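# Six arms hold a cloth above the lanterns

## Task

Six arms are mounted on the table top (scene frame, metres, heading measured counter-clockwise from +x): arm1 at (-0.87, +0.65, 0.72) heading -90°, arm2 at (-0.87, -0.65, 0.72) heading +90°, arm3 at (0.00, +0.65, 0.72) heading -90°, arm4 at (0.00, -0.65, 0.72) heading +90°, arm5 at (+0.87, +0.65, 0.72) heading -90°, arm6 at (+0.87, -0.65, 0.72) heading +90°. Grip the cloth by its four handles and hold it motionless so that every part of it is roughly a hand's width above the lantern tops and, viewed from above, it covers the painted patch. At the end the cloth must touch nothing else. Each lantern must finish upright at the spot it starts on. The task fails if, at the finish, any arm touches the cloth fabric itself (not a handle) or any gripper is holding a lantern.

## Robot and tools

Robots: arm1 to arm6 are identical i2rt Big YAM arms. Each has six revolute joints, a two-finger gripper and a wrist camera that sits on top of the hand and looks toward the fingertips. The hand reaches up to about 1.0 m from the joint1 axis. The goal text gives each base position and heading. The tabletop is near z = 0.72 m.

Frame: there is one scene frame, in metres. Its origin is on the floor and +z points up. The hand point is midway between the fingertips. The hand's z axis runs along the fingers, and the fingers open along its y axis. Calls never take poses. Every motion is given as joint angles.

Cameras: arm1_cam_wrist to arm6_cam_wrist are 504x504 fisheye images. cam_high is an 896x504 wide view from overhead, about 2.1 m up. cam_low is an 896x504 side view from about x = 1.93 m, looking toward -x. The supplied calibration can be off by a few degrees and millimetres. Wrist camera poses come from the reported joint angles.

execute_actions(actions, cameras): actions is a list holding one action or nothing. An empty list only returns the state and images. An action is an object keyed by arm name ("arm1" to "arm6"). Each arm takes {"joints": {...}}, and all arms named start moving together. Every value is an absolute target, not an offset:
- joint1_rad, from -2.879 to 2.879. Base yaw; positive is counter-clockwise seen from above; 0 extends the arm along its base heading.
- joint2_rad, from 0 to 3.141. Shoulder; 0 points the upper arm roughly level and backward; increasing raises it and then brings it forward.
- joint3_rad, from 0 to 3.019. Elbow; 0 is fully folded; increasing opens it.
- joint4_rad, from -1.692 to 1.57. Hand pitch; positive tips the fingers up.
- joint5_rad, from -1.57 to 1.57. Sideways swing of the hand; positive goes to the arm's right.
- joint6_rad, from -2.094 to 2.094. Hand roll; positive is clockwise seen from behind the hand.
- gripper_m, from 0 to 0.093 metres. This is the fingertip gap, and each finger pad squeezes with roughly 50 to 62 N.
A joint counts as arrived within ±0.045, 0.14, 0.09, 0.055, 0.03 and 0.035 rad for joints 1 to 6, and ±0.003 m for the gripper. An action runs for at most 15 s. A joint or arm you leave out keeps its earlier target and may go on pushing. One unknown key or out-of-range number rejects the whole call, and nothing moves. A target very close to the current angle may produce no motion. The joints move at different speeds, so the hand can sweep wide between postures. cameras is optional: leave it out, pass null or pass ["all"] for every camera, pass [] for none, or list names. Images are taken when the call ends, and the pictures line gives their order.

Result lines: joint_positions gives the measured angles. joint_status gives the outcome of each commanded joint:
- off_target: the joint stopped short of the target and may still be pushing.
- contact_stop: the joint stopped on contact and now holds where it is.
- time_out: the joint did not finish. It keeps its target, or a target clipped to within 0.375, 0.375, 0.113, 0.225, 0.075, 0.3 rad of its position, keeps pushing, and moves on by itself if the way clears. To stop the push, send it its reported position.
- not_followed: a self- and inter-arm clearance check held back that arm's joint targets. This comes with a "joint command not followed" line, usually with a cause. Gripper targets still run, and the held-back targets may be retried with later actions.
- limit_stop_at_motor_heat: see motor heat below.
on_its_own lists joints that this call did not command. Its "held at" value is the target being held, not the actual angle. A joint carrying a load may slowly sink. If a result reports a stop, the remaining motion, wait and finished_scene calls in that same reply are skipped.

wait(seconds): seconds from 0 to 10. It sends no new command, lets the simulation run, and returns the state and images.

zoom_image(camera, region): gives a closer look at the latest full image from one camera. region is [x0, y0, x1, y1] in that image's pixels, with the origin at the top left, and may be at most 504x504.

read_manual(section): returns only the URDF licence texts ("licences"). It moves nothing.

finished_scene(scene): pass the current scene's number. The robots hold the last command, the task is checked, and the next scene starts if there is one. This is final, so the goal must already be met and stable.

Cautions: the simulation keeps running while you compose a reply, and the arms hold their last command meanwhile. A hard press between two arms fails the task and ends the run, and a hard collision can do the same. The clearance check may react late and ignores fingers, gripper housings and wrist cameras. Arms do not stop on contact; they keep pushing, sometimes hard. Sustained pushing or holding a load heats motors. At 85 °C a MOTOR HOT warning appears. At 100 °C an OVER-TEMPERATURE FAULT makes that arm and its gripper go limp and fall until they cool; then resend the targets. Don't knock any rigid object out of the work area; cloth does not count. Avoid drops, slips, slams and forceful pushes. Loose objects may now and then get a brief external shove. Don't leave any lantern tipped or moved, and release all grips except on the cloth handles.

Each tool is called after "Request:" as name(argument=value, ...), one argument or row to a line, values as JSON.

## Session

Request:
execute_actions(
  actions=[],
)

Scene clock: 0.00 s.
arm1.joint_positions: joint1_rad=+0.013 joint2_rad=+0.424 joint3_rad=+1.451 joint4_rad=-1.544 joint5_rad=-0.008 joint6_rad=+0.013 gripper_m=+0.095
arm1.joint_status: not commanded
arm1.hand: x=-0.8623 y=+0.5287 z=+1.3165 quat_wxyz=(-0.353, -0.614, -0.611, +0.353) (m; scene frame)
arm2.joint_positions: joint1_rad=-0.010 joint2_rad=+0.451 joint3_rad=+1.449 joint4_rad=-1.544 joint5_rad=-0.010 joint6_rad=-0.015 gripper_m=+0.095
arm2.joint_status: not commanded
arm2.hand: x=-0.8707 y=-0.5228 z=+1.2769 quat_wxyz=(-0.348, +0.620, -0.612, -0.346) (m; scene frame)
arm3.joint_positions: joint1_rad=+0.017 joint2_rad=+0.424 joint3_rad=+1.448 joint4_rad=-1.522 joint5_rad=+0.005 joint6_rad=+0.007 gripper_m=+0.095
arm3.joint_status: not commanded
arm3.hand: x=-0.0001 y=+0.5312 z=+1.3128 quat_wxyz=(-0.360, -0.611, -0.604, +0.363) (m; scene frame)
arm4.joint_positions: joint1_rad=-0.001 joint2_rad=+0.422 joint3_rad=+1.478 joint4_rad=-1.532 joint5_rad=+0.009 joint6_rad=+0.003 gripper_m=+0.094
arm4.joint_status: not commanded
arm4.hand: x=+0.0027 y=-0.5388 z=+1.3286 quat_wxyz=(-0.371, +0.599, -0.609, -0.364) (m; scene frame)
arm5.joint_positions: joint1_rad=-0.011 joint2_rad=+0.447 joint3_rad=+1.465 joint4_rad=-1.548 joint5_rad=-0.015 joint6_rad=+0.005 gripper_m=+0.095
arm5.joint_status: not commanded
arm5.hand: x=+0.8604 y=+0.5211 z=+1.2772 quat_wxyz=(-0.346, -0.633, -0.598, +0.350) (m; scene frame)
arm6.joint_positions: joint1_rad=-0.014 joint2_rad=+0.440 joint3_rad=+1.454 joint4_rad=-1.553 joint5_rad=-0.013 joint6_rad=-0.002 gripper_m=+0.094
arm6.joint_status: not commanded
arm6.hand: x=+0.8707 y=-0.5295 z=+1.3648 quat_wxyz=(-0.350, +0.611, -0.619, -0.349) (m; scene frame)
pictures: arm1_cam_wrist, arm2_cam_wrist, arm3_cam_wrist, arm4_cam_wrist, arm5_cam_wrist, arm6_cam_wrist, cam_high, cam_low
Images, in order (width x height): arm1_cam_wrist 504x504, arm2_cam_wrist 504x504, arm3_cam_wrist 504x504, arm4_cam_wrist 504x504, arm5_cam_wrist 504x504, arm6_cam_wrist 504x504, cam_high 896x504, cam_low 896x504.

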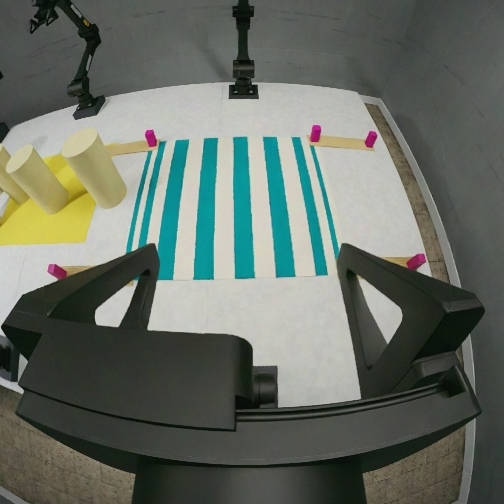

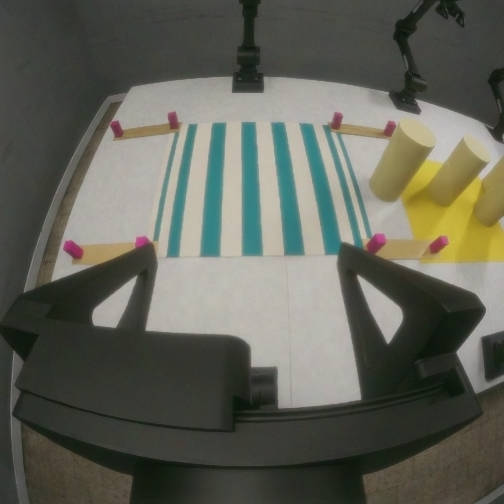

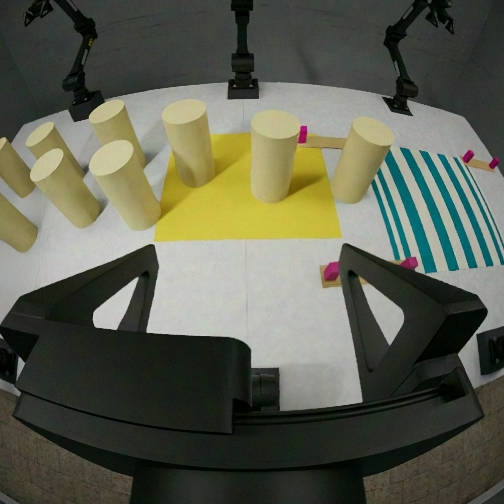

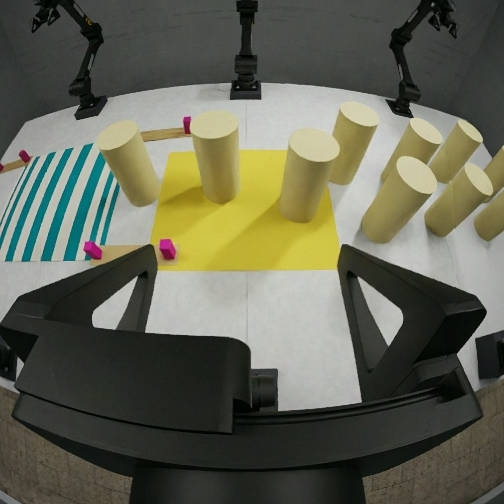

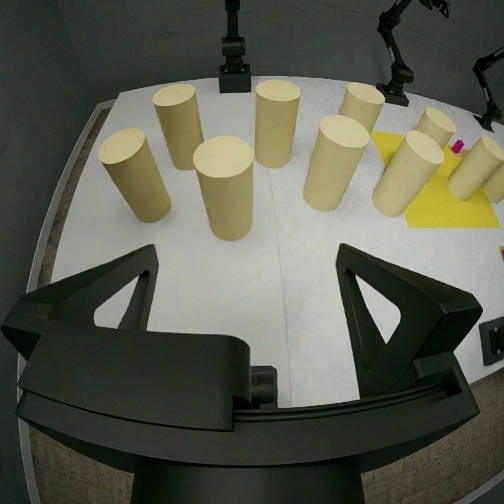

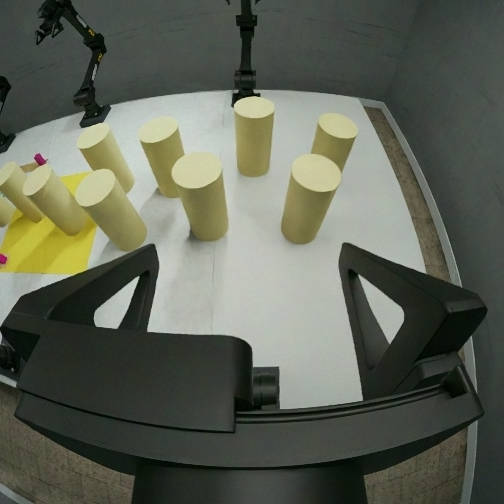

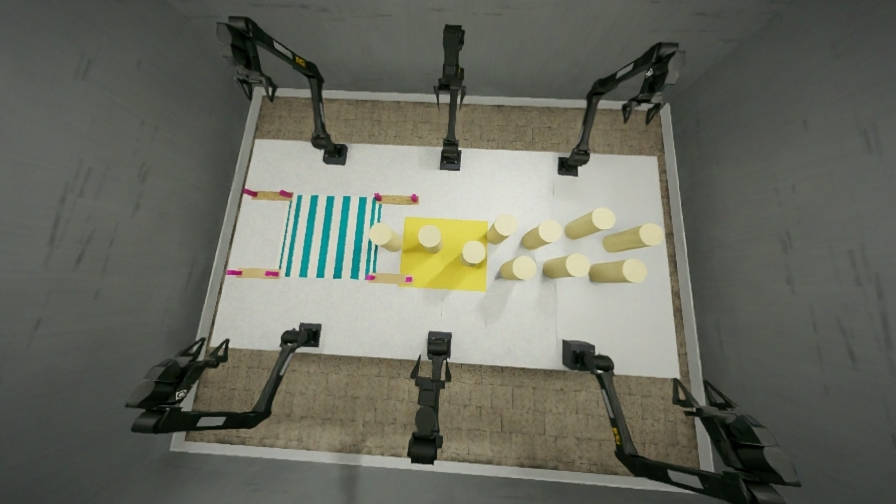

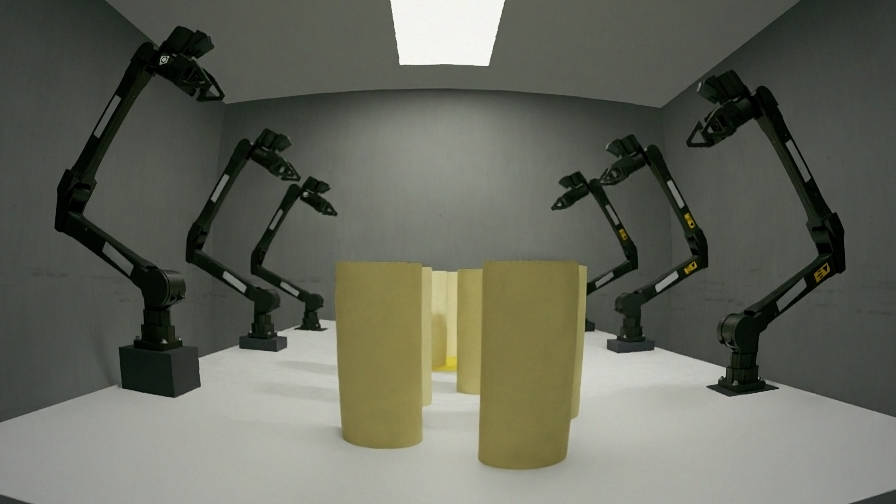

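Request:
zoom_image(
  camera="cam_high",
  region=[210, 140, 530, 320],
)

Request:
zoom_image(
  camera="arm1_cam_wrist",
  region=[0, 100, 504, 320],
)

Request:
zoom_image(
  camera="arm2_cam_wrist",
  region=[40, 90, 504, 290],
)

Region (210, 140, 530, 320) of cam_high's 896x504 image, scaled by 1.575, with more detail than that image has; it fills the top 284 rows of this view, and the rest is white.

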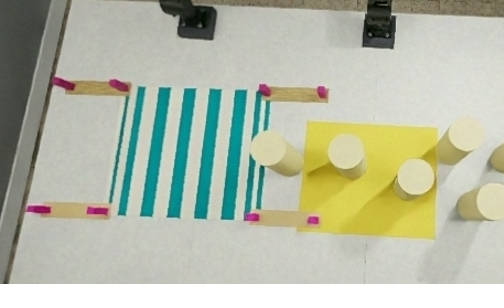

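Region (0, 100, 504, 320) of arm1_cam_wrist's 504x504 image, scaled by 1.000; it fills the top 220 rows of this view, and the rest is white.

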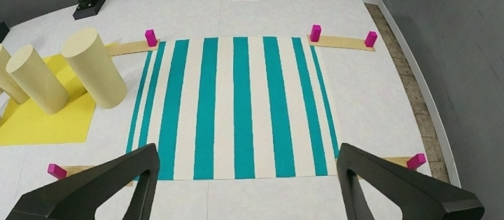

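Region (40, 90, 504, 290) of arm2_cam_wrist's 504x504 image, scaled by 1.086, with more detail than that image has; it fills the top 217 rows of this view, and the rest is white.

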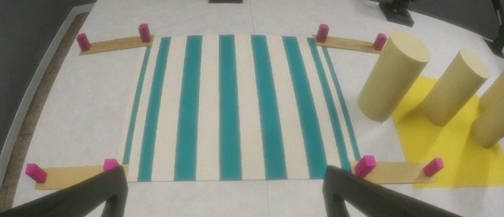

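Request:
execute_actions(
  actions=[
    {"arm1":{"joints":{"joint1_rad":-0.705,"joint2_rad":1.633,"joint3_rad":1.195,"joint4_rad":-1.128,"joint5_rad":0,"joint6_rad":0.858}},"arm2":{"joints":{"joint1_rad":0.628,"joint2_rad":1.641,"joint3_rad":1.315,"joint4_rad":-1.234,"joint5_rad":0,"joint6_rad":-0.978}},"arm3":{"joints":{"joint1_rad":-0.95,"joint2_rad":1.985,"joint3_rad":1.715,"joint4_rad":-1.295,"joint5_rad":0,"joint6_rad":0.61}},"arm4":{"joints":{"joint1_rad":0.893,"joint2_rad":2.085,"joint3_rad":1.865,"joint4_rad":-1.345,"joint5_rad":0,"joint6_rad":-0.7}}},
  ],
  cameras=["arm1_cam_wrist","arm2_cam_wrist","arm3_cam_wrist","arm4_cam_wrist","cam_high"],
)

Scene clock: 25.70 s.
arm1.joint_positions: joint1_rad=-0.707 joint2_rad=+1.636 joint3_rad=+1.194 joint4_rad=-1.137 joint5_rad=-0.002 joint6_rad=+0.850 gripper_m=+0.095
arm1.joint_status: all done
arm1.hand: x=-1.1721 y=+0.3063 z=+0.8595 quat_wxyz=(+0.007, -1.000, +0.002, +0.003) (m; scene frame)
arm2.joint_positions: joint1_rad=+0.632 joint2_rad=+1.635 joint3_rad=+1.313 joint4_rad=-1.241 joint5_rad=+0.000 joint6_rad=-0.964 gripper_m=+0.095
arm2.joint_status: all done
arm2.hand: x=-1.1534 y=-0.2651 z=+0.8638 quat_wxyz=(-0.003, +1.000, +0.014, -0.002) (m; scene frame)
arm3.joint_positions: joint1_rad=-0.957 joint2_rad=+1.980 joint3_rad=+1.704 joint4_rad=-1.295 joint5_rad=-0.001 joint6_rad=+0.596 gripper_m=+0.095
arm3.joint_status: all done
arm3.hand: x=-0.4991 y=+0.3136 z=+0.8588 quat_wxyz=(-0.001, -1.000, +0.001, +0.001) (m; scene frame)
arm4.joint_positions: joint1_rad=+0.903 joint2_rad=+2.065 joint3_rad=+1.844 joint4_rad=-1.338 joint5_rad=+0.002 joint6_rad=-0.688 gripper_m=+0.094
arm4.joint_status: all done
arm4.hand: x=-0.4971 y=-0.2518 z=+0.8630 quat_wxyz=(-0.004, +1.000, +0.007, -0.004) (m; scene frame)
arm5.joint_positions: joint1_rad=-0.011 joint2_rad=+0.447 joint3_rad=+1.465 joint4_rad=-1.548 joint5_rad=-0.015 joint6_rad=+0.005 gripper_m=+0.095
arm5.joint_status: not commanded
arm5.hand: x=+0.8604 y=+0.5211 z=+1.2772 quat_wxyz=(-0.346, -0.633, -0.598, +0.350) (m; scene frame)
arm6.joint_positions: joint1_rad=-0.014 joint2_rad=+0.440 joint3_rad=+1.454 joint4_rad=-1.553 joint5_rad=-0.013 joint6_rad=-0.002 gripper_m=+0.094
arm6.joint_status: not commanded
arm6.hand: x=+0.8707 y=-0.5295 z=+1.3648 quat_wxyz=(-0.350, +0.611, -0.619, -0.349) (m; scene frame)
pictures: arm1_cam_wrist, arm2_cam_wrist, arm3_cam_wrist, arm4_cam_wrist, cam_high
camera_calibration (this result's frames):
arm1_cam_wrist: T_world_to_cam=[[0.00950836, 0.999902, 0.0102833, -0.301188], [0.812458, -0.0137202, 0.582859, 0.459515], [0.582942, 0.00281274, -0.812509, 1.50954], [0, 0, 0, 1]] pos_world=[-1.25045, 0.303217, 0.961781]
arm2_cam_wrist: T_world_to_cam=[[-0.0246322, 0.999525, 0.0185453, 0.222346], [0.802963, 0.00873053, 0.595966, 0.415973], [0.59552, 0.0295712, -0.802796, 1.51391], [0, 0, 0, 1]] pos_world=[-1.2301, -0.270639, 0.963328]
arm3_cam_wrist: T_world_to_cam=[[0.014808, 0.999737, -0.0175128, -0.289566], [0.809642, -0.001711, 0.586921, -0.0893351], [0.586737, -0.0228702, -0.809455, 1.12227], [0, 0, 0, 1]] pos_world=[-0.581862, 0.315004, 0.955792]
arm4_cam_wrist: T_world_to_cam=[[-0.00963498, 0.999954, 0.000347873, 0.248007], [0.8204, 0.007706, 0.571738, -0.0781272], [0.571709, 0.00579408, -0.820436, 1.11509], [0, 0, 0, 1]] pos_world=[-0.571023, -0.253855, 0.959444]
Images, in order (width x height): arm1_cam_wrist 504x504, arm2_cam_wrist 504x504, arm3_cam_wrist 504x504, arm4_cam_wrist 504x504, cam_high 896x504.

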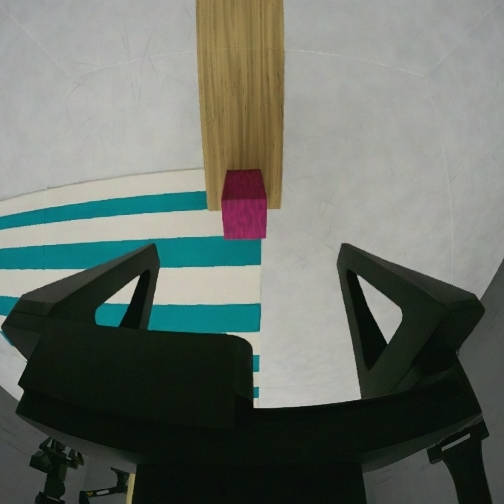

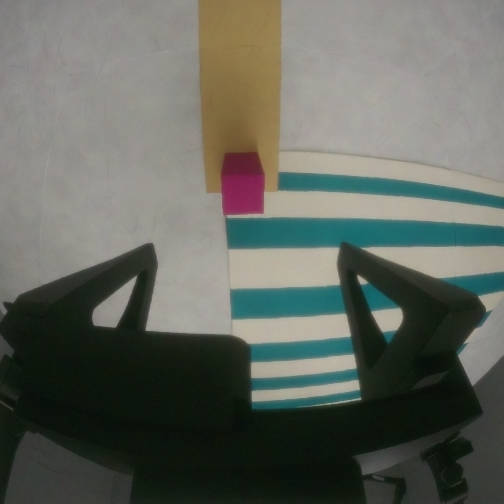

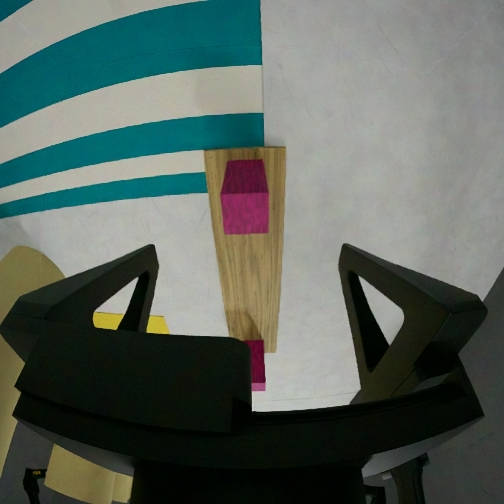

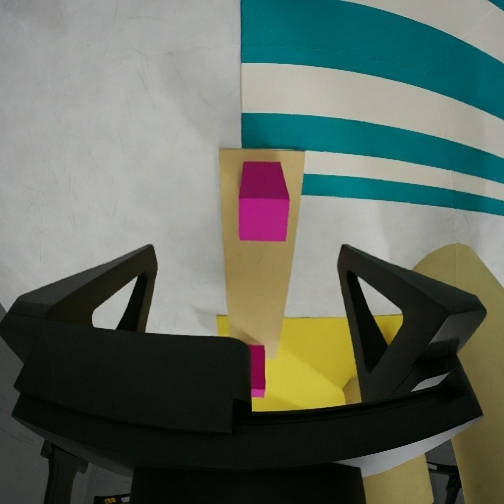

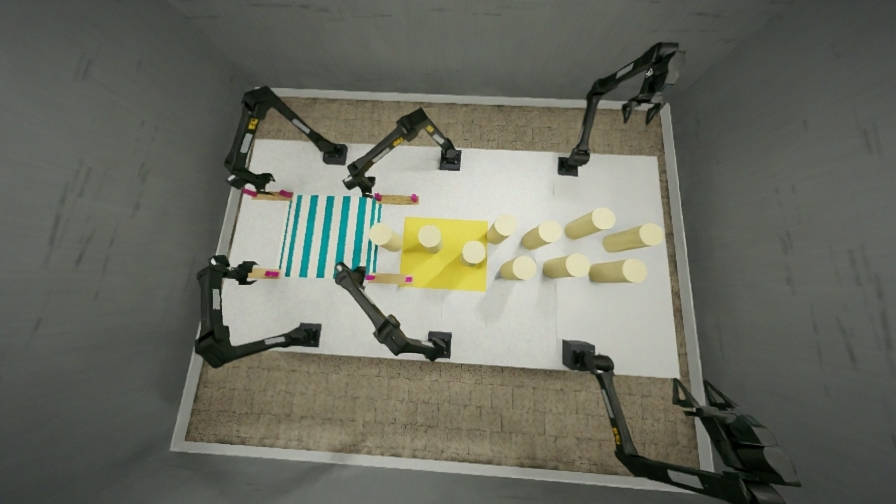

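Request:
execute_actions(
  actions=[
    {"arm1":{"joints":{"joint1_rad":-0.675,"joint2_rad":1.755,"joint3_rad":1.08,"joint4_rad":-0.88,"joint6_rad":0.87}},"arm2":{"joints":{"joint1_rad":0.642,"joint2_rad":1.741,"joint3_rad":1.172,"joint4_rad":-0.99}},"arm3":{"joints":{"joint1_rad":-0.94,"joint2_rad":2.078,"joint3_rad":1.63,"joint4_rad":-1.095}},"arm4":{"joints":{"joint1_rad":0.875,"joint2_rad":2.185,"joint3_rad":1.768,"joint4_rad":-1.155}}},
  ],
  cameras=["arm1_cam_wrist","arm2_cam_wrist","arm3_cam_wrist","arm4_cam_wrist"],
)

Scene clock: 42.63 s.
arm1.joint_positions: joint1_rad=-0.682 joint2_rad=+1.769 joint3_rad=+1.073 joint4_rad=-0.892 joint5_rad=-0.002 joint6_rad=+0.862 gripper_m=+0.095
arm1.joint_status: all done
arm1.hand: x=-1.1608 y=+0.3043 z=+0.7621 quat_wxyz=(+0.011, -1.000, -0.005, +0.000) (m; scene frame)
arm2.joint_positions: joint1_rad=+0.632 joint2_rad=+1.749 joint3_rad=+1.166 joint4_rad=-1.003 joint5_rad=+0.000 joint6_rad=-0.965 gripper_m=+0.095
arm2.joint_status: all done
arm2.hand: x=-1.1492 y=-0.2707 z=+0.7619 quat_wxyz=(+0.005, +1.000, +0.015, +0.005) (m; scene frame)
arm3.joint_positions: joint1_rad=-0.950 joint2_rad=+2.091 joint3_rad=+1.629 joint4_rad=-1.109 joint5_rad=-0.001 joint6_rad=+0.597 gripper_m=+0.095
arm3.joint_status: all done
arm3.hand: x=-0.5042 y=+0.3052 z=+0.7670 quat_wxyz=(-0.001, -1.000, -0.002, +0.001) (m; scene frame)
arm4.joint_positions: joint1_rad=+0.880 joint2_rad=+2.181 joint3_rad=+1.760 joint4_rad=-1.163 joint5_rad=+0.002 joint6_rad=-0.688 gripper_m=+0.094
arm4.joint_status: all done
arm4.hand: x=-0.4904 y=-0.2391 z=+0.7611 quat_wxyz=(+0.004, +1.000, -0.004, +0.006) (m; scene frame)
arm5.joint_positions: joint1_rad=-0.011 joint2_rad=+0.447 joint3_rad=+1.465 joint4_rad=-1.548 joint5_rad=-0.015 joint6_rad=+0.005 gripper_m=+0.095
arm5.joint_status: not commanded
arm5.hand: x=+0.8604 y=+0.5211 z=+1.2772 quat_wxyz=(-0.346, -0.633, -0.598, +0.350) (m; scene frame)
arm6.joint_positions: joint1_rad=-0.014 joint2_rad=+0.440 joint3_rad=+1.454 joint4_rad=-1.553 joint5_rad=-0.013 joint6_rad=-0.002 gripper_m=+0.094
arm6.joint_status: not commanded
arm6.hand: x=+0.8707 y=-0.5295 z=+1.3648 quat_wxyz=(-0.350, +0.611, -0.619, -0.349) (m; scene frame)
pictures: arm1_cam_wrist, arm2_cam_wrist, arm3_cam_wrist, arm4_cam_wrist
camera_calibration (this result's frames):
arm1_cam_wrist: T_world_to_cam=[[-0.0037717, 0.999834, 0.0178153, -0.319426], [0.808931, -0.00742304, 0.587857, 0.497239], [0.587892, 0.0166286, -0.808769, 1.42256], [0, 0, 0, 1]] pos_world=[-1.23975, 0.299409, 0.86391]
arm2_cam_wrist: T_world_to_cam=[[-0.0251145, 0.999684, 0.00072928, 0.242986], [0.795201, 0.0195353, 0.606031, 0.459685], [0.605825, 0.0158001, -0.795441, 1.43222], [0, 0, 0, 1]] pos_world=[-1.22712, -0.274519, 0.860489]
arm3_cam_wrist: T_world_to_cam=[[0.00833017, 0.999816, -0.0172749, -0.286216], [0.809455, 0.00340111, 0.587173, -0.0331802], [0.587123, -0.0188745, -0.809277, 1.04953], [0, 0, 0, 1]] pos_world=[-0.586961, 0.306086, 0.863898]
arm4_cam_wrist: T_world_to_cam=[[0.012231, 0.999812, -0.0150735, 0.257831], [0.809505, -0.0010514, 0.587113, -0.0445889], [0.586986, -0.019383, -0.809365, 1.02067], [0, 0, 0, 1]] pos_world=[-0.566177, -0.238046, 0.856159]
Images, in order (width x height): arm1_cam_wrist 504x504, arm2_cam_wrist 504x504, arm3_cam_wrist 504x504, arm4_cam_wrist 504x504.

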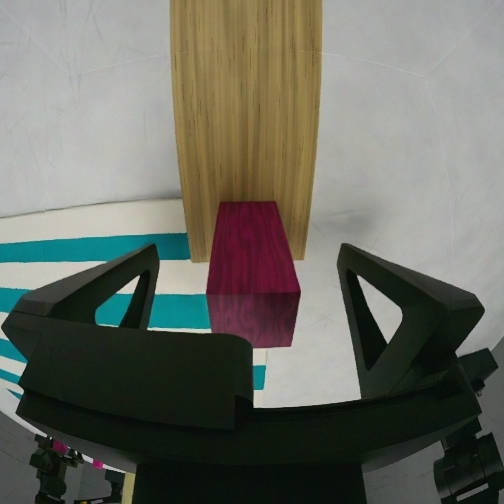

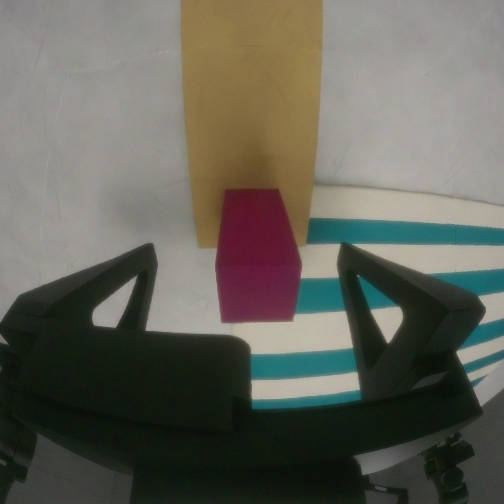

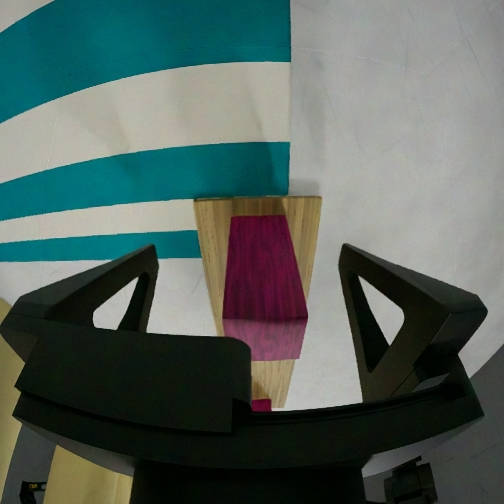

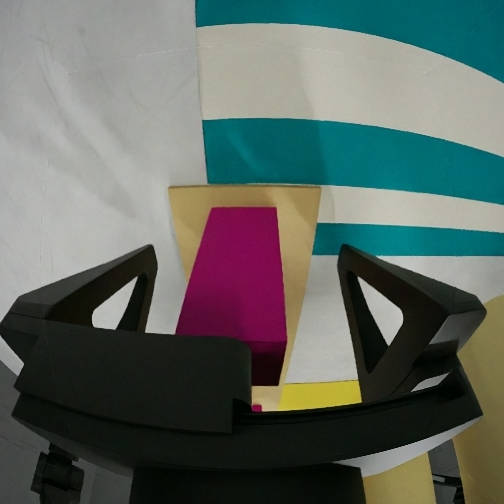

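Request:
execute_actions(
  actions=[
    {"arm1":{"joints":{"gripper_m":0.0}},"arm2":{"joints":{"gripper_m":0.0}},"arm3":{"joints":{"gripper_m":0.0}},"arm4":{"joints":{"gripper_m":0.0}}},
  ],
  cameras=["arm1_cam_wrist","arm4_cam_wrist"],
)

Scene clock: 46.37 s.
arm1.joint_positions: joint1_rad=-0.682 joint2_rad=+1.769 joint3_rad=+1.073 joint4_rad=-0.890 joint5_rad=-0.002 joint6_rad=+0.862 gripper_m=+0.030
arm1.joint_status: gripper_m off_target (ended at +0.030, target +0.000)
arm1.hand: x=-1.1611 y=+0.3041 z=+0.7621 quat_wxyz=(+0.010, -1.000, -0.004, +0.001) (m; scene frame)
arm2.joint_positions: joint1_rad=+0.632 joint2_rad=+1.749 joint3_rad=+1.166 joint4_rad=-1.002 joint5_rad=+0.001 joint6_rad=-0.966 gripper_m=+0.029
arm2.joint_status: gripper_m off_target (ended at +0.030, target +0.000)
arm2.hand: x=-1.1492 y=-0.2705 z=+0.7619 quat_wxyz=(+0.005, +1.000, +0.015, +0.005) (m; scene frame)
arm3.joint_positions: joint1_rad=-0.950 joint2_rad=+2.091 joint3_rad=+1.629 joint4_rad=-1.109 joint5_rad=+0.002 joint6_rad=+0.602 gripper_m=+0.029
arm3.joint_status: gripper_m off_target (ended at +0.029, target +0.000)
arm3.hand: x=-0.5045 y=+0.3056 z=+0.7670 quat_wxyz=(+0.000, -1.000, +0.001, +0.002) (m; scene frame)
arm4.joint_positions: joint1_rad=+0.880 joint2_rad=+2.181 joint3_rad=+1.760 joint4_rad=-1.163 joint5_rad=+0.000 joint6_rad=-0.692 gripper_m=+0.029
arm4.joint_status: gripper_m off_target (ended at +0.029, target +0.000)
arm4.hand: x=-0.4906 y=-0.2393 z=+0.7611 quat_wxyz=(+0.004, +1.000, -0.002, +0.005) (m; scene frame)
arm5.joint_positions: joint1_rad=-0.011 joint2_rad=+0.447 joint3_rad=+1.465 joint4_rad=-1.548 joint5_rad=-0.015 joint6_rad=+0.005 gripper_m=+0.095
arm5.joint_status: not commanded
arm5.hand: x=+0.8604 y=+0.5211 z=+1.2772 quat_wxyz=(-0.346, -0.633, -0.598, +0.350) (m; scene frame)
arm6.joint_positions: joint1_rad=-0.014 joint2_rad=+0.440 joint3_rad=+1.454 joint4_rad=-1.553 joint5_rad=-0.013 joint6_rad=-0.002 gripper_m=+0.094
arm6.joint_status: not commanded
arm6.hand: x=+0.8707 y=-0.5295 z=+1.3648 quat_wxyz=(-0.350, +0.611, -0.619, -0.349) (m; scene frame)
pictures: arm1_cam_wrist, arm4_cam_wrist
camera_calibration (this result's frames):
arm1_cam_wrist: T_world_to_cam=[[-0.00301761, 0.999853, 0.016897, -0.317613], [0.809683, -0.00747328, 0.58682, 0.499155], [0.58686, 0.015452, -0.809541, 1.42248], [0, 0, 0, 1]] pos_world=[-1.23991, 0.299316, 0.864011]
arm4_cam_wrist: T_world_to_cam=[[0.00804177, 0.99983, -0.016595, 0.257192], [0.810237, 0.00321103, 0.586093, -0.042263], [0.586047, -0.0181591, -0.810074, 1.02116], [0, 0, 0, 1]] pos_world=[-0.566272, -0.238469, 0.856252]
Images, in order (width x height): arm1_cam_wrist 504x504, arm4_cam_wrist 504x504.

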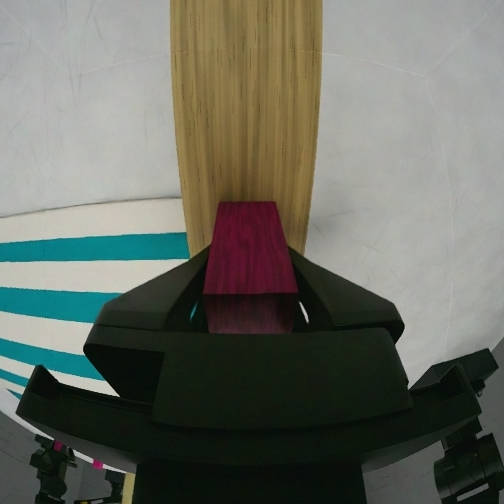

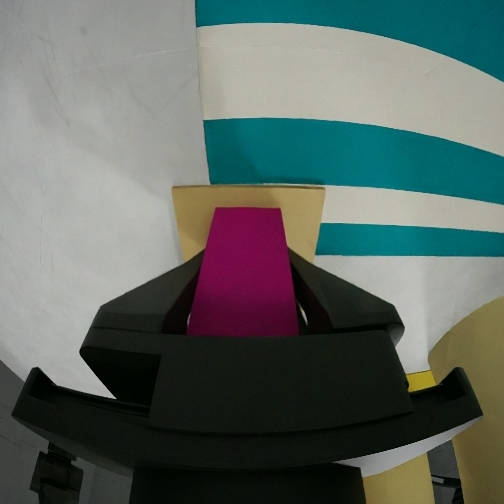

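Request:
execute_actions(
  actions=[
    {"arm1":{"joints":{"joint1_rad":-0.73,"joint2_rad":1.235,"joint3_rad":1.585,"joint4_rad":-1.418,"joint6_rad":0.82}},"arm2":{"joints":{"joint1_rad":0.67,"joint2_rad":1.318,"joint3_rad":1.755,"joint4_rad":-1.51,"joint6_rad":-0.94}},"arm3":{"joints":{"joint1_rad":-0.96,"joint2_rad":1.668,"joint3_rad":2.085,"joint4_rad":-1.525,"joint6_rad":0.595}},"arm4":{"joints":{"joint1_rad":0.887,"joint2_rad":1.76,"joint3_rad":2.175,"joint4_rad":-1.525,"joint6_rad":-0.686}}},
  ],
  cameras=["cam_high","cam_low"],
)

Request:
zoom_image(
  camera="cam_low",
  region=[330, 190, 570, 310],
)

Scene clock: 61.43 s.
arm1.joint_positions: joint1_rad=-0.711 joint2_rad=+1.255 joint3_rad=+1.573 joint4_rad=-1.416 joint5_rad=-0.011 joint6_rad=+0.826 gripper_m=+0.029
arm1.joint_status: all done
arm1.hand: x=-1.1586 y=+0.3140 z=+1.1769 quat_wxyz=(-0.172, -0.972, -0.011, +0.160) (m; scene frame)
arm2.joint_positions: joint1_rad=+0.652 joint2_rad=+1.336 joint3_rad=+1.745 joint4_rad=-1.505 joint5_rad=+0.013 joint6_rad=-0.952 gripper_m=+0.029
arm2.joint_status: all done
arm2.hand: x=-1.1500 y=-0.2820 z=+1.1744 quat_wxyz=(-0.193, +0.972, +0.016, -0.134) (m; scene frame)
arm3.joint_positions: joint1_rad=-0.952 joint2_rad=+1.703 joint3_rad=+2.077 joint4_rad=-1.506 joint5_rad=+0.001 joint6_rad=+0.602 gripper_m=+0.029
arm3.joint_status: all done
arm3.hand: x=-0.4942 y=+0.3135 z=+1.1720 quat_wxyz=(-0.123, -0.976, +0.002, +0.182) (m; scene frame)
arm4.joint_positions: joint1_rad=+0.881 joint2_rad=+1.783 joint3_rad=+2.159 joint4_rad=-1.513 joint5_rad=-0.001 joint6_rad=-0.690 gripper_m=+0.029
arm4.joint_status: all done
arm4.hand: x=-0.4811 y=-0.2480 z=+1.1647 quat_wxyz=(-0.137, +0.977, -0.002, -0.166) (m; scene frame)
arm5.joint_positions: joint1_rad=-0.011 joint2_rad=+0.447 joint3_rad=+1.465 joint4_rad=-1.548 joint5_rad=-0.015 joint6_rad=+0.005 gripper_m=+0.095
arm5.joint_status: not commanded
arm5.hand: x=+0.8604 y=+0.5211 z=+1.2772 quat_wxyz=(-0.346, -0.633, -0.598, +0.350) (m; scene frame)
arm6.joint_positions: joint1_rad=-0.014 joint2_rad=+0.440 joint3_rad=+1.454 joint4_rad=-1.553 joint5_rad=-0.013 joint6_rad=-0.002 gripper_m=+0.094
arm6.joint_status: not commanded
arm6.hand: x=+0.8707 y=-0.5295 z=+1.3648 quat_wxyz=(-0.350, +0.611, -0.619, -0.349) (m; scene frame)
pictures: cam_high, cam_low
Images, in order (width x height): cam_high 896x504, cam_low 896x504.

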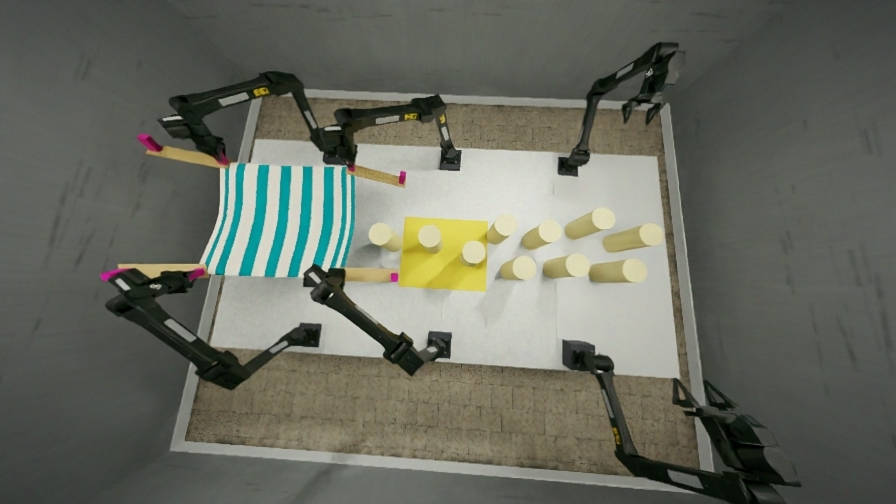

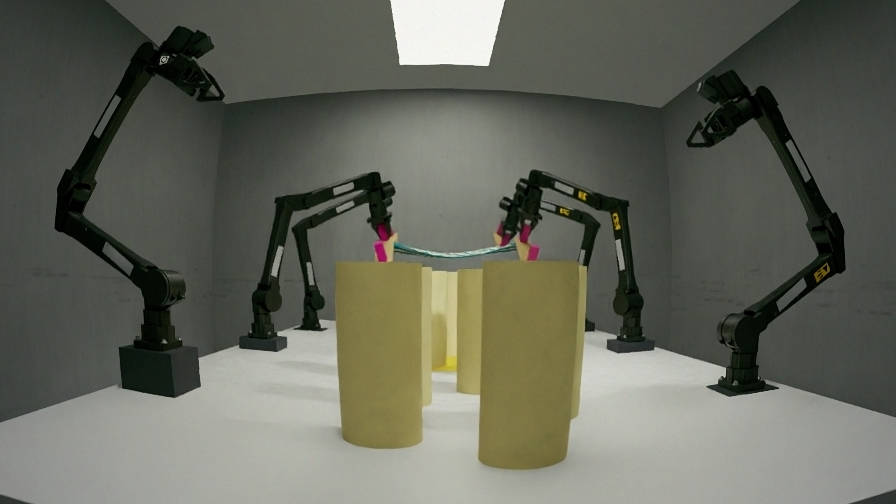

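Region (330, 190, 570, 310) of cam_low's 896x504 image, scaled by 2.100, with more detail than that image has.

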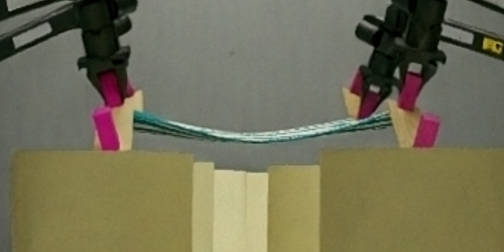

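Request:
execute_actions(
  actions=[
    {"arm1":{"joints":{"joint1_rad":-0.377,"joint2_rad":1.025,"joint3_rad":1.392,"joint4_rad":-1.47,"joint6_rad":1.165}},"arm2":{"joints":{"joint1_rad":0.341,"joint2_rad":1.084,"joint3_rad":1.535,"joint4_rad":-1.554,"joint6_rad":-1.26}},"arm3":{"joints":{"joint1_rad":-0.744,"joint2_rad":1.336,"joint3_rad":1.678,"joint4_rad":-1.48,"joint6_rad":0.815}},"arm4":{"joints":{"joint1_rad":0.708,"joint2_rad":1.384,"joint3_rad":1.697,"joint4_rad":-1.451,"joint6_rad":-0.87}}},
  ],
  cameras=["cam_high","cam_low"],
)

Scene clock: 85.53 s.
arm1.joint_positions: joint1_rad=-0.369 joint2_rad=+1.026 joint3_rad=+1.393 joint4_rad=-1.461 joint5_rad=-0.019 joint6_rad=+1.160 gripper_m=+0.029
arm1.joint_status: all done
arm1.hand: x=-0.9950 y=+0.3178 z=+1.1707 quat_wxyz=(-0.216, -0.972, -0.016, +0.089) (m; scene frame)
arm2.joint_positions: joint1_rad=+0.330 joint2_rad=+1.084 joint3_rad=+1.538 joint4_rad=-1.540 joint5_rad=+0.017 joint6_rad=-1.253 gripper_m=+0.030
arm2.joint_status: all done
arm2.hand: x=-0.9858 y=-0.3066 z=+1.1735 quat_wxyz=(-0.230, +0.971, +0.006, -0.069) (m; scene frame)
arm3.joint_positions: joint1_rad=-0.742 joint2_rad=+1.346 joint3_rad=+1.683 joint4_rad=-1.475 joint5_rad=+0.004 joint6_rad=+0.798 gripper_m=+0.029
arm3.joint_status: all done
arm3.hand: x=-0.3224 y=+0.3135 z=+1.1751 quat_wxyz=(-0.154, -0.976, -0.005, +0.152) (m; scene frame)
arm4.joint_positions: joint1_rad=+0.704 joint2_rad=+1.383 joint3_rad=+1.695 joint4_rad=-1.445 joint5_rad=-0.002 joint6_rad=-0.851 gripper_m=+0.029
arm4.joint_status: all done
arm4.hand: x=-0.3122 y=-0.2778 z=+1.1710 quat_wxyz=(-0.164, +0.976, -0.010, -0.142) (m; scene frame)
arm5.joint_positions: joint1_rad=-0.011 joint2_rad=+0.447 joint3_rad=+1.465 joint4_rad=-1.548 joint5_rad=-0.015 joint6_rad=+0.005 gripper_m=+0.095
arm5.joint_status: not commanded
arm5.hand: x=+0.8604 y=+0.5211 z=+1.2772 quat_wxyz=(-0.346, -0.633, -0.598, +0.350) (m; scene frame)
arm6.joint_positions: joint1_rad=-0.014 joint2_rad=+0.440 joint3_rad=+1.454 joint4_rad=-1.553 joint5_rad=-0.013 joint6_rad=-0.002 gripper_m=+0.094
arm6.joint_status: not commanded
arm6.hand: x=+0.8707 y=-0.5295 z=+1.3648 quat_wxyz=(-0.350, +0.611, -0.619, -0.349) (m; scene frame)
pictures: cam_high, cam_low
Images, in order (width x height): cam_high 896x504, cam_low 896x504.

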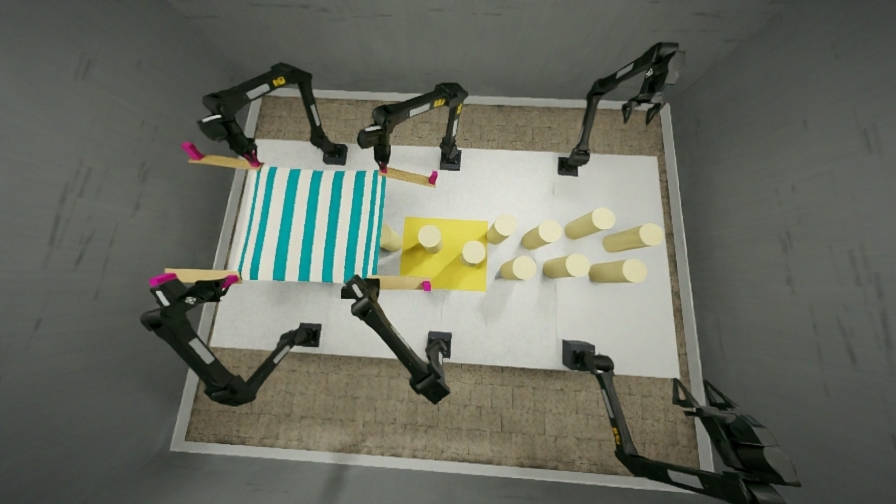

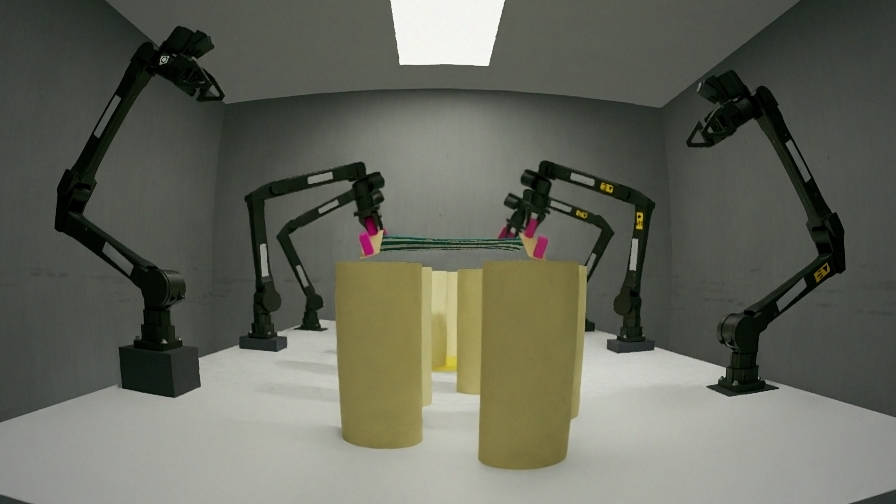

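Request:
execute_actions(
  actions=[
    {"arm1":{"joints":{"joint1_rad":0.083,"joint2_rad":0.995,"joint3_rad":1.37,"joint4_rad":-1.488,"joint6_rad":1.625}},"arm2":{"joints":{"joint1_rad":-0.103,"joint2_rad":1.022,"joint3_rad":1.492,"joint4_rad":-1.582,"joint6_rad":-1.705}},"arm3":{"joints":{"joint1_rad":-0.414,"joint2_rad":1.125,"joint3_rad":1.503,"joint4_rad":-1.517,"joint6_rad":1.15}},"arm4":{"joints":{"joint1_rad":0.417,"joint2_rad":1.13,"joint3_rad":1.478,"joint4_rad":-1.488,"joint6_rad":-1.168}}},
  ],
  cameras=["cam_low"],
)

Scene clock: 91.83 s.
arm1.joint_positions: joint1_rad=+0.083 joint2_rad=+1.017 joint3_rad=+1.369 joint4_rad=-1.474 joint5_rad=-0.015 joint6_rad=+1.620 gripper_m=+0.029
arm1.joint_status: all done
arm1.hand: x=-0.8400 y=+0.3015 z=+1.1592 quat_wxyz=(-0.217, -0.976, -0.011, -0.014) (m; scene frame)
arm2.joint_positions: joint1_rad=-0.103 joint2_rad=+1.046 joint3_rad=+1.491 joint4_rad=-1.568 joint5_rad=+0.013 joint6_rad=-1.699 gripper_m=+0.030
arm2.joint_status: all done
arm2.hand: x=-0.8338 y=-0.3102 z=+1.1618 quat_wxyz=(-0.220, +0.975, +0.013, +0.032) (m; scene frame)
arm3.joint_positions: joint1_rad=-0.419 joint2_rad=+1.129 joint3_rad=+1.508 joint4_rad=-1.495 joint5_rad=+0.009 joint6_rad=+1.131 gripper_m=+0.029
arm3.joint_status: all done
arm3.hand: x=-0.1640 y=+0.3036 z=+1.1792 quat_wxyz=(-0.203, -0.974, +0.000, +0.102) (m; scene frame)
arm4.joint_positions: joint1_rad=+0.416 joint2_rad=+1.126 joint3_rad=+1.477 joint4_rad=-1.472 joint5_rad=-0.007 joint6_rad=-1.148 gripper_m=+0.029
arm4.joint_status: all done
arm4.hand: x=-0.1544 y=-0.2963 z=+1.1726 quat_wxyz=(-0.202, +0.975, -0.005, -0.093) (m; scene frame)
arm5.joint_positions: joint1_rad=-0.011 joint2_rad=+0.447 joint3_rad=+1.465 joint4_rad=-1.548 joint5_rad=-0.015 joint6_rad=+0.005 gripper_m=+0.095
arm5.joint_status: not commanded
arm5.hand: x=+0.8604 y=+0.5211 z=+1.2772 quat_wxyz=(-0.346, -0.633, -0.598, +0.350) (m; scene frame)
arm6.joint_positions: joint1_rad=-0.014 joint2_rad=+0.440 joint3_rad=+1.454 joint4_rad=-1.553 joint5_rad=-0.013 joint6_rad=-0.002 gripper_m=+0.094
arm6.joint_status: not commanded
arm6.hand: x=+0.8707 y=-0.5295 z=+1.3648 quat_wxyz=(-0.350, +0.611, -0.619, -0.349) (m; scene frame)
pictures: cam_low
Images, in order (width x height): cam_low 896x504.

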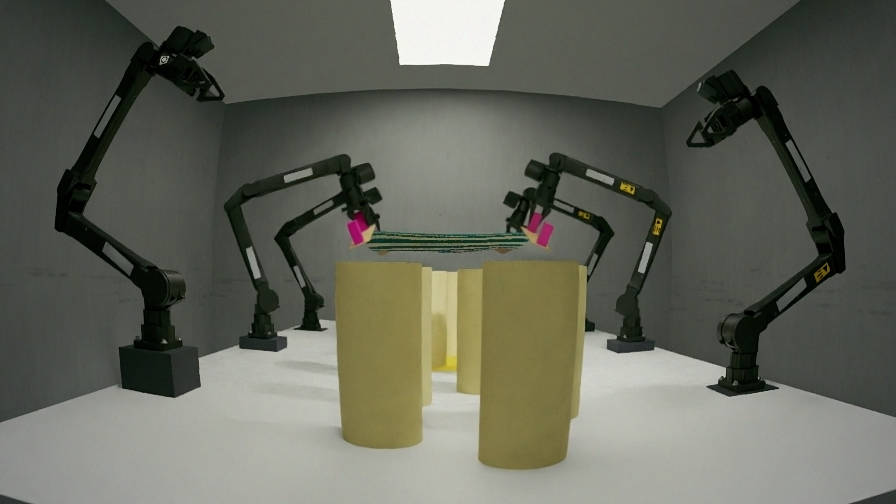

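Request:
execute_actions(
  actions=[
    {"arm1":{"joints":{"joint1_rad":0.497,"joint2_rad":1.105,"joint3_rad":1.49,"joint4_rad":-1.441,"joint6_rad":2.04}},"arm2":{"joints":{"joint1_rad":-0.538,"joint2_rad":1.097,"joint3_rad":1.588,"joint4_rad":-1.547,"joint6_rad":-2.085}},"arm3":{"joints":{"joint1_rad":0.018,"joint2_rad":1.055,"joint3_rad":1.46,"joint4_rad":-1.536,"joint6_rad":1.58}},"arm4":{"joints":{"joint1_rad":-0.005,"joint2_rad":1.006,"joint3_rad":1.397,"joint4_rad":-1.53,"joint6_rad":-1.59}}},
  ],
  cameras=["cam_low","cam_high"],
)

Scene clock: 96.03 s.
arm1.joint_positions: joint1_rad=+0.494 joint2_rad=+1.124 joint3_rad=+1.435 joint4_rad=-1.432 joint5_rad=-0.008 joint6_rad=+2.036 gripper_m=+0.029
arm1.joint_status: all done
arm1.hand: x=-0.6848 y=+0.3000 z=+1.1551 quat_wxyz=(-0.192, -0.976, -0.008, -0.098) (m; scene frame)
arm2.joint_positions: joint1_rad=-0.534 joint2_rad=+1.106 joint3_rad=+1.528 joint4_rad=-1.537 joint5_rad=+0.005 joint6_rad=-2.078 gripper_m=+0.030
arm2.joint_status: all done
arm2.hand: x=-0.6825 y=-0.3323 z=+1.1623 quat_wxyz=(-0.195, +0.974, -0.012, +0.114) (m; scene frame)
arm3.joint_positions: joint1_rad=+0.006 joint2_rad=+1.082 joint3_rad=+1.462 joint4_rad=-1.517 joint5_rad=+0.013 joint6_rad=+1.561 gripper_m=+0.029
arm3.joint_status: all done
arm3.hand: x=-0.0069 y=+0.2885 z=+1.1716 quat_wxyz=(-0.215, -0.976, +0.003, +0.011) (m; scene frame)
arm4.joint_positions: joint1_rad=+0.003 joint2_rad=+1.018 joint3_rad=+1.390 joint4_rad=-1.518 joint5_rad=-0.008 joint6_rad=-1.570 gripper_m=+0.029
arm4.joint_status: all done
arm4.hand: x=-0.0001 y=-0.3118 z=+1.1643 quat_wxyz=(-0.210, +0.978, -0.001, -0.004) (m; scene frame)
arm5.joint_positions: joint1_rad=-0.011 joint2_rad=+0.447 joint3_rad=+1.465 joint4_rad=-1.548 joint5_rad=-0.015 joint6_rad=+0.005 gripper_m=+0.095
arm5.joint_status: not commanded
arm5.hand: x=+0.8604 y=+0.5211 z=+1.2772 quat_wxyz=(-0.346, -0.633, -0.598, +0.350) (m; scene frame)
arm6.joint_positions: joint1_rad=-0.014 joint2_rad=+0.440 joint3_rad=+1.454 joint4_rad=-1.553 joint5_rad=-0.013 joint6_rad=-0.002 gripper_m=+0.094
arm6.joint_status: not commanded
arm6.hand: x=+0.8707 y=-0.5295 z=+1.3648 quat_wxyz=(-0.350, +0.611, -0.619, -0.349) (m; scene frame)
pictures: cam_high, cam_low
Images, in order (width x height): cam_high 896x504, cam_low 896x504.

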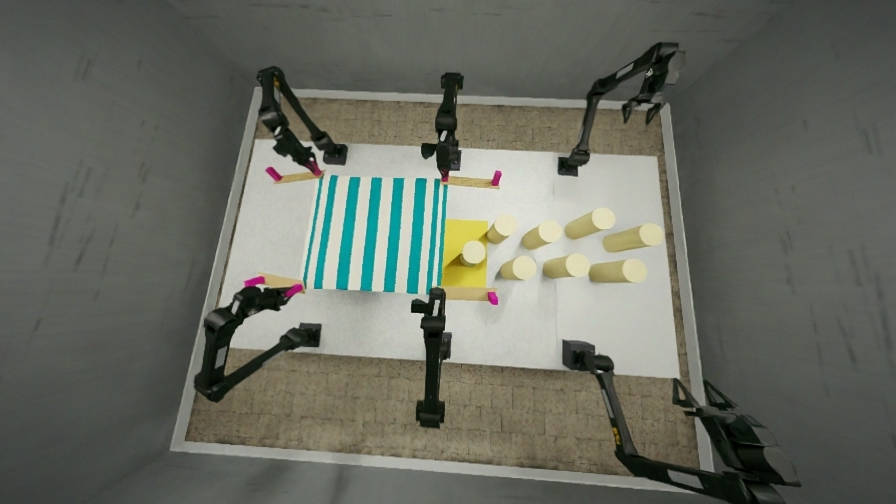

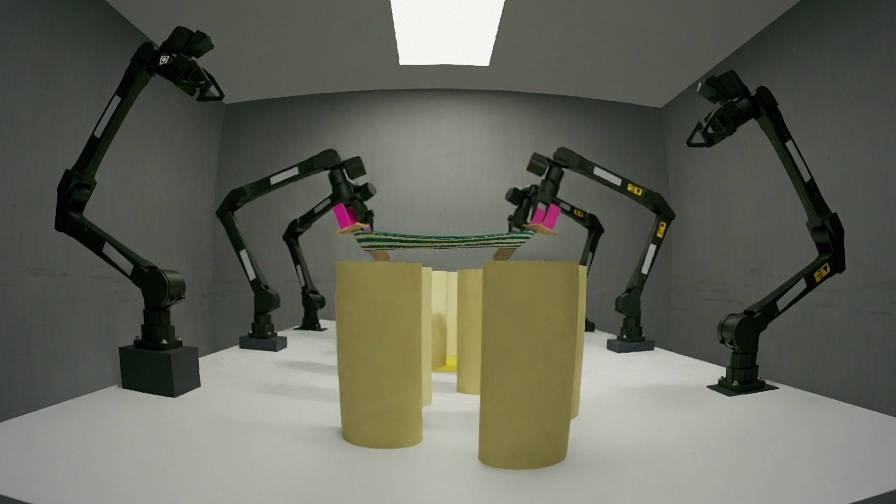

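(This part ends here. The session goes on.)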